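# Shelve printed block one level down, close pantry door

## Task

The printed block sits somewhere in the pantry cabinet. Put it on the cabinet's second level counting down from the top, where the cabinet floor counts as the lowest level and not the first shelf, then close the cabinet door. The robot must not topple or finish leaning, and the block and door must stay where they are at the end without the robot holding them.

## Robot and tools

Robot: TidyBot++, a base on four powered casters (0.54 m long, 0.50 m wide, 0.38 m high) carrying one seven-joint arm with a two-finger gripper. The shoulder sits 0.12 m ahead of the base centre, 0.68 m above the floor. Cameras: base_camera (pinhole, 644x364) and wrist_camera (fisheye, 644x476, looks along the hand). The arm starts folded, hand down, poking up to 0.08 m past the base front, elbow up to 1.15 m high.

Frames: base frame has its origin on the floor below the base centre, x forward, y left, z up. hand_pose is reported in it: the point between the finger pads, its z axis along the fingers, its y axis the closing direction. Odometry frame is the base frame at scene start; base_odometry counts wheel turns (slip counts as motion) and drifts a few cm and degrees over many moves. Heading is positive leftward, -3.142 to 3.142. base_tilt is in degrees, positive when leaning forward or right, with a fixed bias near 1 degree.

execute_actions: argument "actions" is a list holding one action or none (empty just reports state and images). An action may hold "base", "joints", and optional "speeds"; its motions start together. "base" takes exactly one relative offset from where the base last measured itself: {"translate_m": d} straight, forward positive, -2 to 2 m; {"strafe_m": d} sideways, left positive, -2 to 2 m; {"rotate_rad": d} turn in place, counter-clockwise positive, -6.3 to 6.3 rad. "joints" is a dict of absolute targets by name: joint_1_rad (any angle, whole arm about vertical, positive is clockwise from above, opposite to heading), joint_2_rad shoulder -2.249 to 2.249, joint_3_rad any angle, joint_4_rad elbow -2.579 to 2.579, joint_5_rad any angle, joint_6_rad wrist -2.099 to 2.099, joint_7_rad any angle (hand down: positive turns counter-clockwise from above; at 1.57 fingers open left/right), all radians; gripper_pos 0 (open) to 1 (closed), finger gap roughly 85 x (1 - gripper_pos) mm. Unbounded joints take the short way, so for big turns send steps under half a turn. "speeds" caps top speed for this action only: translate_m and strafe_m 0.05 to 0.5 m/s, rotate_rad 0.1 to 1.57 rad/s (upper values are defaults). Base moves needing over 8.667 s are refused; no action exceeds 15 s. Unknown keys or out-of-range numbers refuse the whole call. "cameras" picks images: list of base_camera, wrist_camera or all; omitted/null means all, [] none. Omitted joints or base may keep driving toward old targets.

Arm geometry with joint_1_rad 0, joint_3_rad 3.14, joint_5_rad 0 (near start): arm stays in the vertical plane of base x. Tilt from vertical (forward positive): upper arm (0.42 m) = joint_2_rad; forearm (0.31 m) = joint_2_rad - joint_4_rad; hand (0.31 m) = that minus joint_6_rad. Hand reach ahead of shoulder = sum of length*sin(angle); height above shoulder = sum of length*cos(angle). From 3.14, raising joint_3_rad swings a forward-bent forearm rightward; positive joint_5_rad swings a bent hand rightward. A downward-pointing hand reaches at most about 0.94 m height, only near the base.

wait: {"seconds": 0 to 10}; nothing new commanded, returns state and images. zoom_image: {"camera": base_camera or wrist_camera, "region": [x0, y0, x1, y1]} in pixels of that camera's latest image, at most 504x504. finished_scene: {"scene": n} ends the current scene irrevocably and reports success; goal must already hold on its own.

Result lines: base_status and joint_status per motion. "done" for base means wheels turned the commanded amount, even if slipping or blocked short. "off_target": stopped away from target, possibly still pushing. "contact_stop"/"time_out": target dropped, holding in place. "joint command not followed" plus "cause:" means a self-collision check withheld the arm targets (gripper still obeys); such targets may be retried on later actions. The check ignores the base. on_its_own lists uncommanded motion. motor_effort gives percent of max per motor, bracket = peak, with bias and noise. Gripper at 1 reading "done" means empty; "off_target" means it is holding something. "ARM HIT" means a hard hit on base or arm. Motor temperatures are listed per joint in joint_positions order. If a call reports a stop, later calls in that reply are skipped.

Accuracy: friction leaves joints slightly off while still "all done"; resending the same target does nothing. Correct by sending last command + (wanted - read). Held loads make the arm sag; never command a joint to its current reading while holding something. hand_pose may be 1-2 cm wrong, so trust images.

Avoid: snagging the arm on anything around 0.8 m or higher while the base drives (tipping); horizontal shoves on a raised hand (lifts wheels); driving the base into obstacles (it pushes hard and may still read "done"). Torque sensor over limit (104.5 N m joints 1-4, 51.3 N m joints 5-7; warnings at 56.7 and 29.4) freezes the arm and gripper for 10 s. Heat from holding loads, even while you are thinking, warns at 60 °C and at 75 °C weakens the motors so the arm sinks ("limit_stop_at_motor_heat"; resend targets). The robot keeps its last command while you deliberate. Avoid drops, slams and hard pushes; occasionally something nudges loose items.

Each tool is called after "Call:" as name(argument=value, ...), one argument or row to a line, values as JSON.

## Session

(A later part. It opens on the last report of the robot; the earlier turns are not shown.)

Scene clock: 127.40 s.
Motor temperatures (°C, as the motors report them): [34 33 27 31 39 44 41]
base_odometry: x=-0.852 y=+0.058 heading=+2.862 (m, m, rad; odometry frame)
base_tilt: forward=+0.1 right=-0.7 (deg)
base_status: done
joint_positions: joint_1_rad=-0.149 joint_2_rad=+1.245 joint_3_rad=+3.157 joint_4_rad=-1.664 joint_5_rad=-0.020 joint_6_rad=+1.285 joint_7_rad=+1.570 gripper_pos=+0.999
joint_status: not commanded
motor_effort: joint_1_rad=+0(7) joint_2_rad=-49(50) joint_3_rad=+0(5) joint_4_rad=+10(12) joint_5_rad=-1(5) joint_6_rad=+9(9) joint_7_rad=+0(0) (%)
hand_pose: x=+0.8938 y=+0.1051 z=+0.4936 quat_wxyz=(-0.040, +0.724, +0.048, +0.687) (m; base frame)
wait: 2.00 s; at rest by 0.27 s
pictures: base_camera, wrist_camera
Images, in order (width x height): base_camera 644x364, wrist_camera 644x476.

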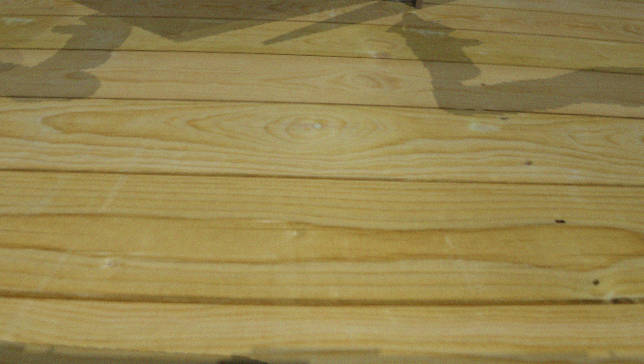

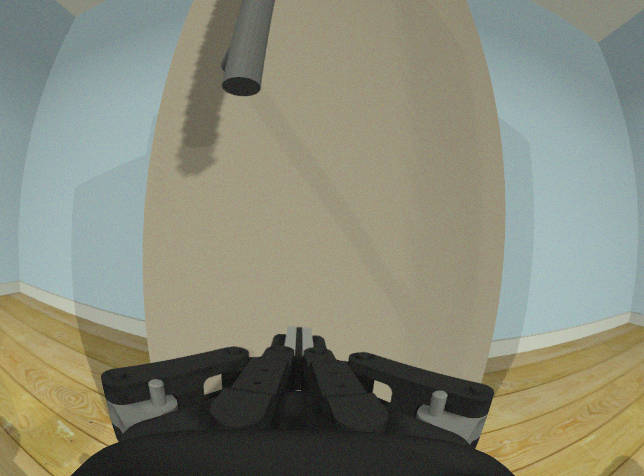

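Call:
execute_actions(
  actions=[
    {"base":{"translate_m":0.31},"speeds":{"translate_m":0.08}},
  ],
)

Scene clock: 136.07 s.
Motor temperatures (°C, as the motors report them): [34 33 27 31 39 44 41]
base_odometry: x=-1.150 y=+0.143 heading=+2.862 (m, m, rad; odometry frame)
base_tilt: forward=+0.2 right=-0.7 (deg)
base_status: done
joint_positions: joint_1_rad=-0.148 joint_2_rad=+1.246 joint_3_rad=+3.157 joint_4_rad=-1.660 joint_5_rad=-0.021 joint_6_rad=+1.286 joint_7_rad=+1.570 gripper_pos=+0.999
joint_status: not commanded
motor_effort: joint_1_rad=+0(5) joint_2_rad=-49(52) joint_3_rad=-1(3) joint_4_rad=+10(16) joint_5_rad=-1(3) joint_6_rad=+8(9) joint_7_rad=+0(0) (%)
hand_pose: x=+0.8951 y=+0.1039 z=+0.4946 quat_wxyz=(-0.039, +0.723, +0.047, +0.688) (m; base frame)
pictures: base_camera, wrist_camera
Images, in order (width x height): base_camera 644x364, wrist_camera 644x476.

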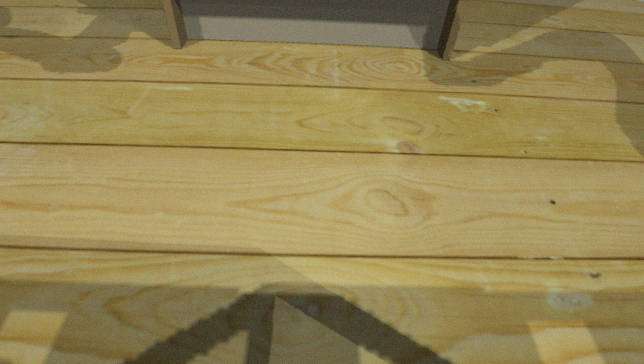

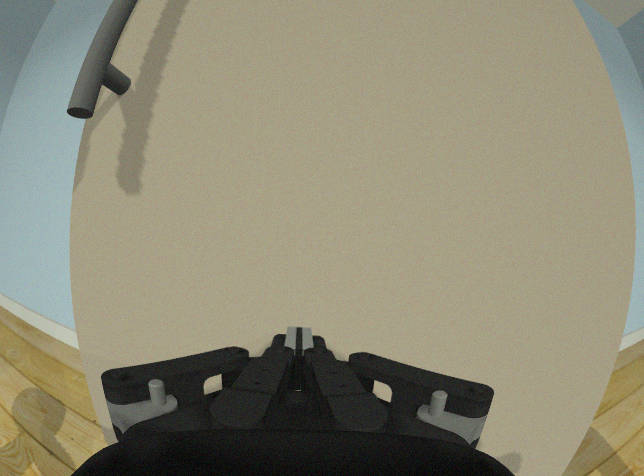

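Shadow is parallel to the plinth, so it looks shut; confirm with a small push.

Call:
execute_actions(
  actions=[
    {"base":{"translate_m":0.035},"speeds":{"translate_m":0.05}},
  ],
  cameras=[],
)

Call:
execute_actions(
  actions=[
    {"base":{"translate_m":-0.06}},
  ],
)

Scene clock: 142.63 s.
Motor temperatures (°C, as the motors report them): [34 34 27 31 39 44 41]
base_odometry: x=-1.183 y=+0.153 heading=+2.862 (m, m, rad; odometry frame)
base_tilt: forward=+0.1 right=-0.7 (deg)
base_status: done
joint_positions: joint_1_rad=-0.153 joint_2_rad=+1.249 joint_3_rad=+3.157 joint_4_rad=-1.728 joint_5_rad=-0.021 joint_6_rad=+1.323 joint_7_rad=+1.570 gripper_pos=+0.999
joint_status: not commanded
motor_effort: joint_1_rad=+2(3) joint_2_rad=-48(52) joint_3_rad=+1(3) joint_4_rad=+24(28) joint_5_rad=-2(3) joint_6_rad=+4(9) joint_7_rad=-1(1) (%)
hand_pose: x=+0.8726 y=+0.1046 z=+0.4787 quat_wxyz=(-0.039, +0.734, +0.050, +0.676) (m; base frame)
pictures: none
No camera images: the call's "cameras" was empty. Leave "cameras" out to get every camera's image.

Scene clock: 143.70 s.
Motor temperatures (°C, as the motors report them): [34 34 27 31 39 44 41]
base_odometry: x=-1.125 y=+0.136 heading=+2.862 (m, m, rad; odometry frame)
base_tilt: forward=+0.1 right=-0.7 (deg)
base_status: done
joint_positions: joint_1_rad=-0.153 joint_2_rad=+1.248 joint_3_rad=+3.157 joint_4_rad=-1.648 joint_5_rad=-0.021 joint_6_rad=+1.323 joint_7_rad=+1.570 gripper_pos=+0.999
joint_status: not commanded
motor_effort: joint_1_rad=+0(3) joint_2_rad=-49(52) joint_3_rad=+0(2) joint_4_rad=+10(22) joint_5_rad=-1(2) joint_6_rad=+8(10) joint_7_rad=+0(0) (%)
hand_pose: x=+0.8981 y=+0.1086 z=+0.5092 quat_wxyz=(-0.042, +0.706, +0.048, +0.705) (m; base frame)
pictures: base_camera, wrist_camera
Images, in order (width x height): base_camera 644x364, wrist_camera 644x476.

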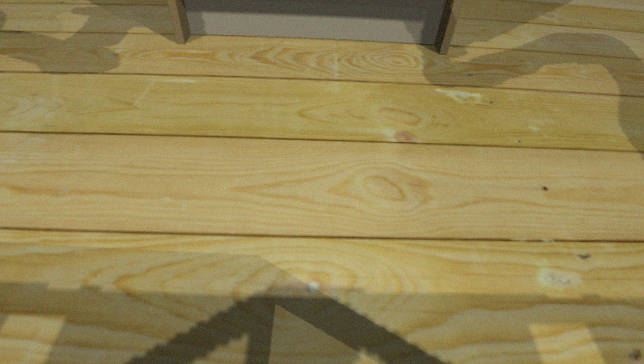

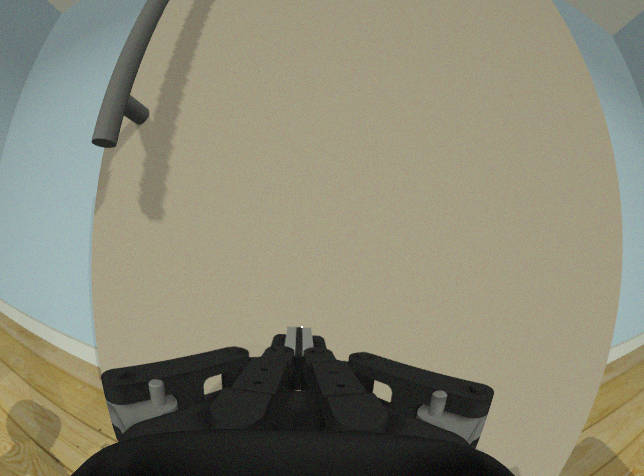

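Call:
finished_scene(
  scene=2,
)

The scene is finished: the task was done.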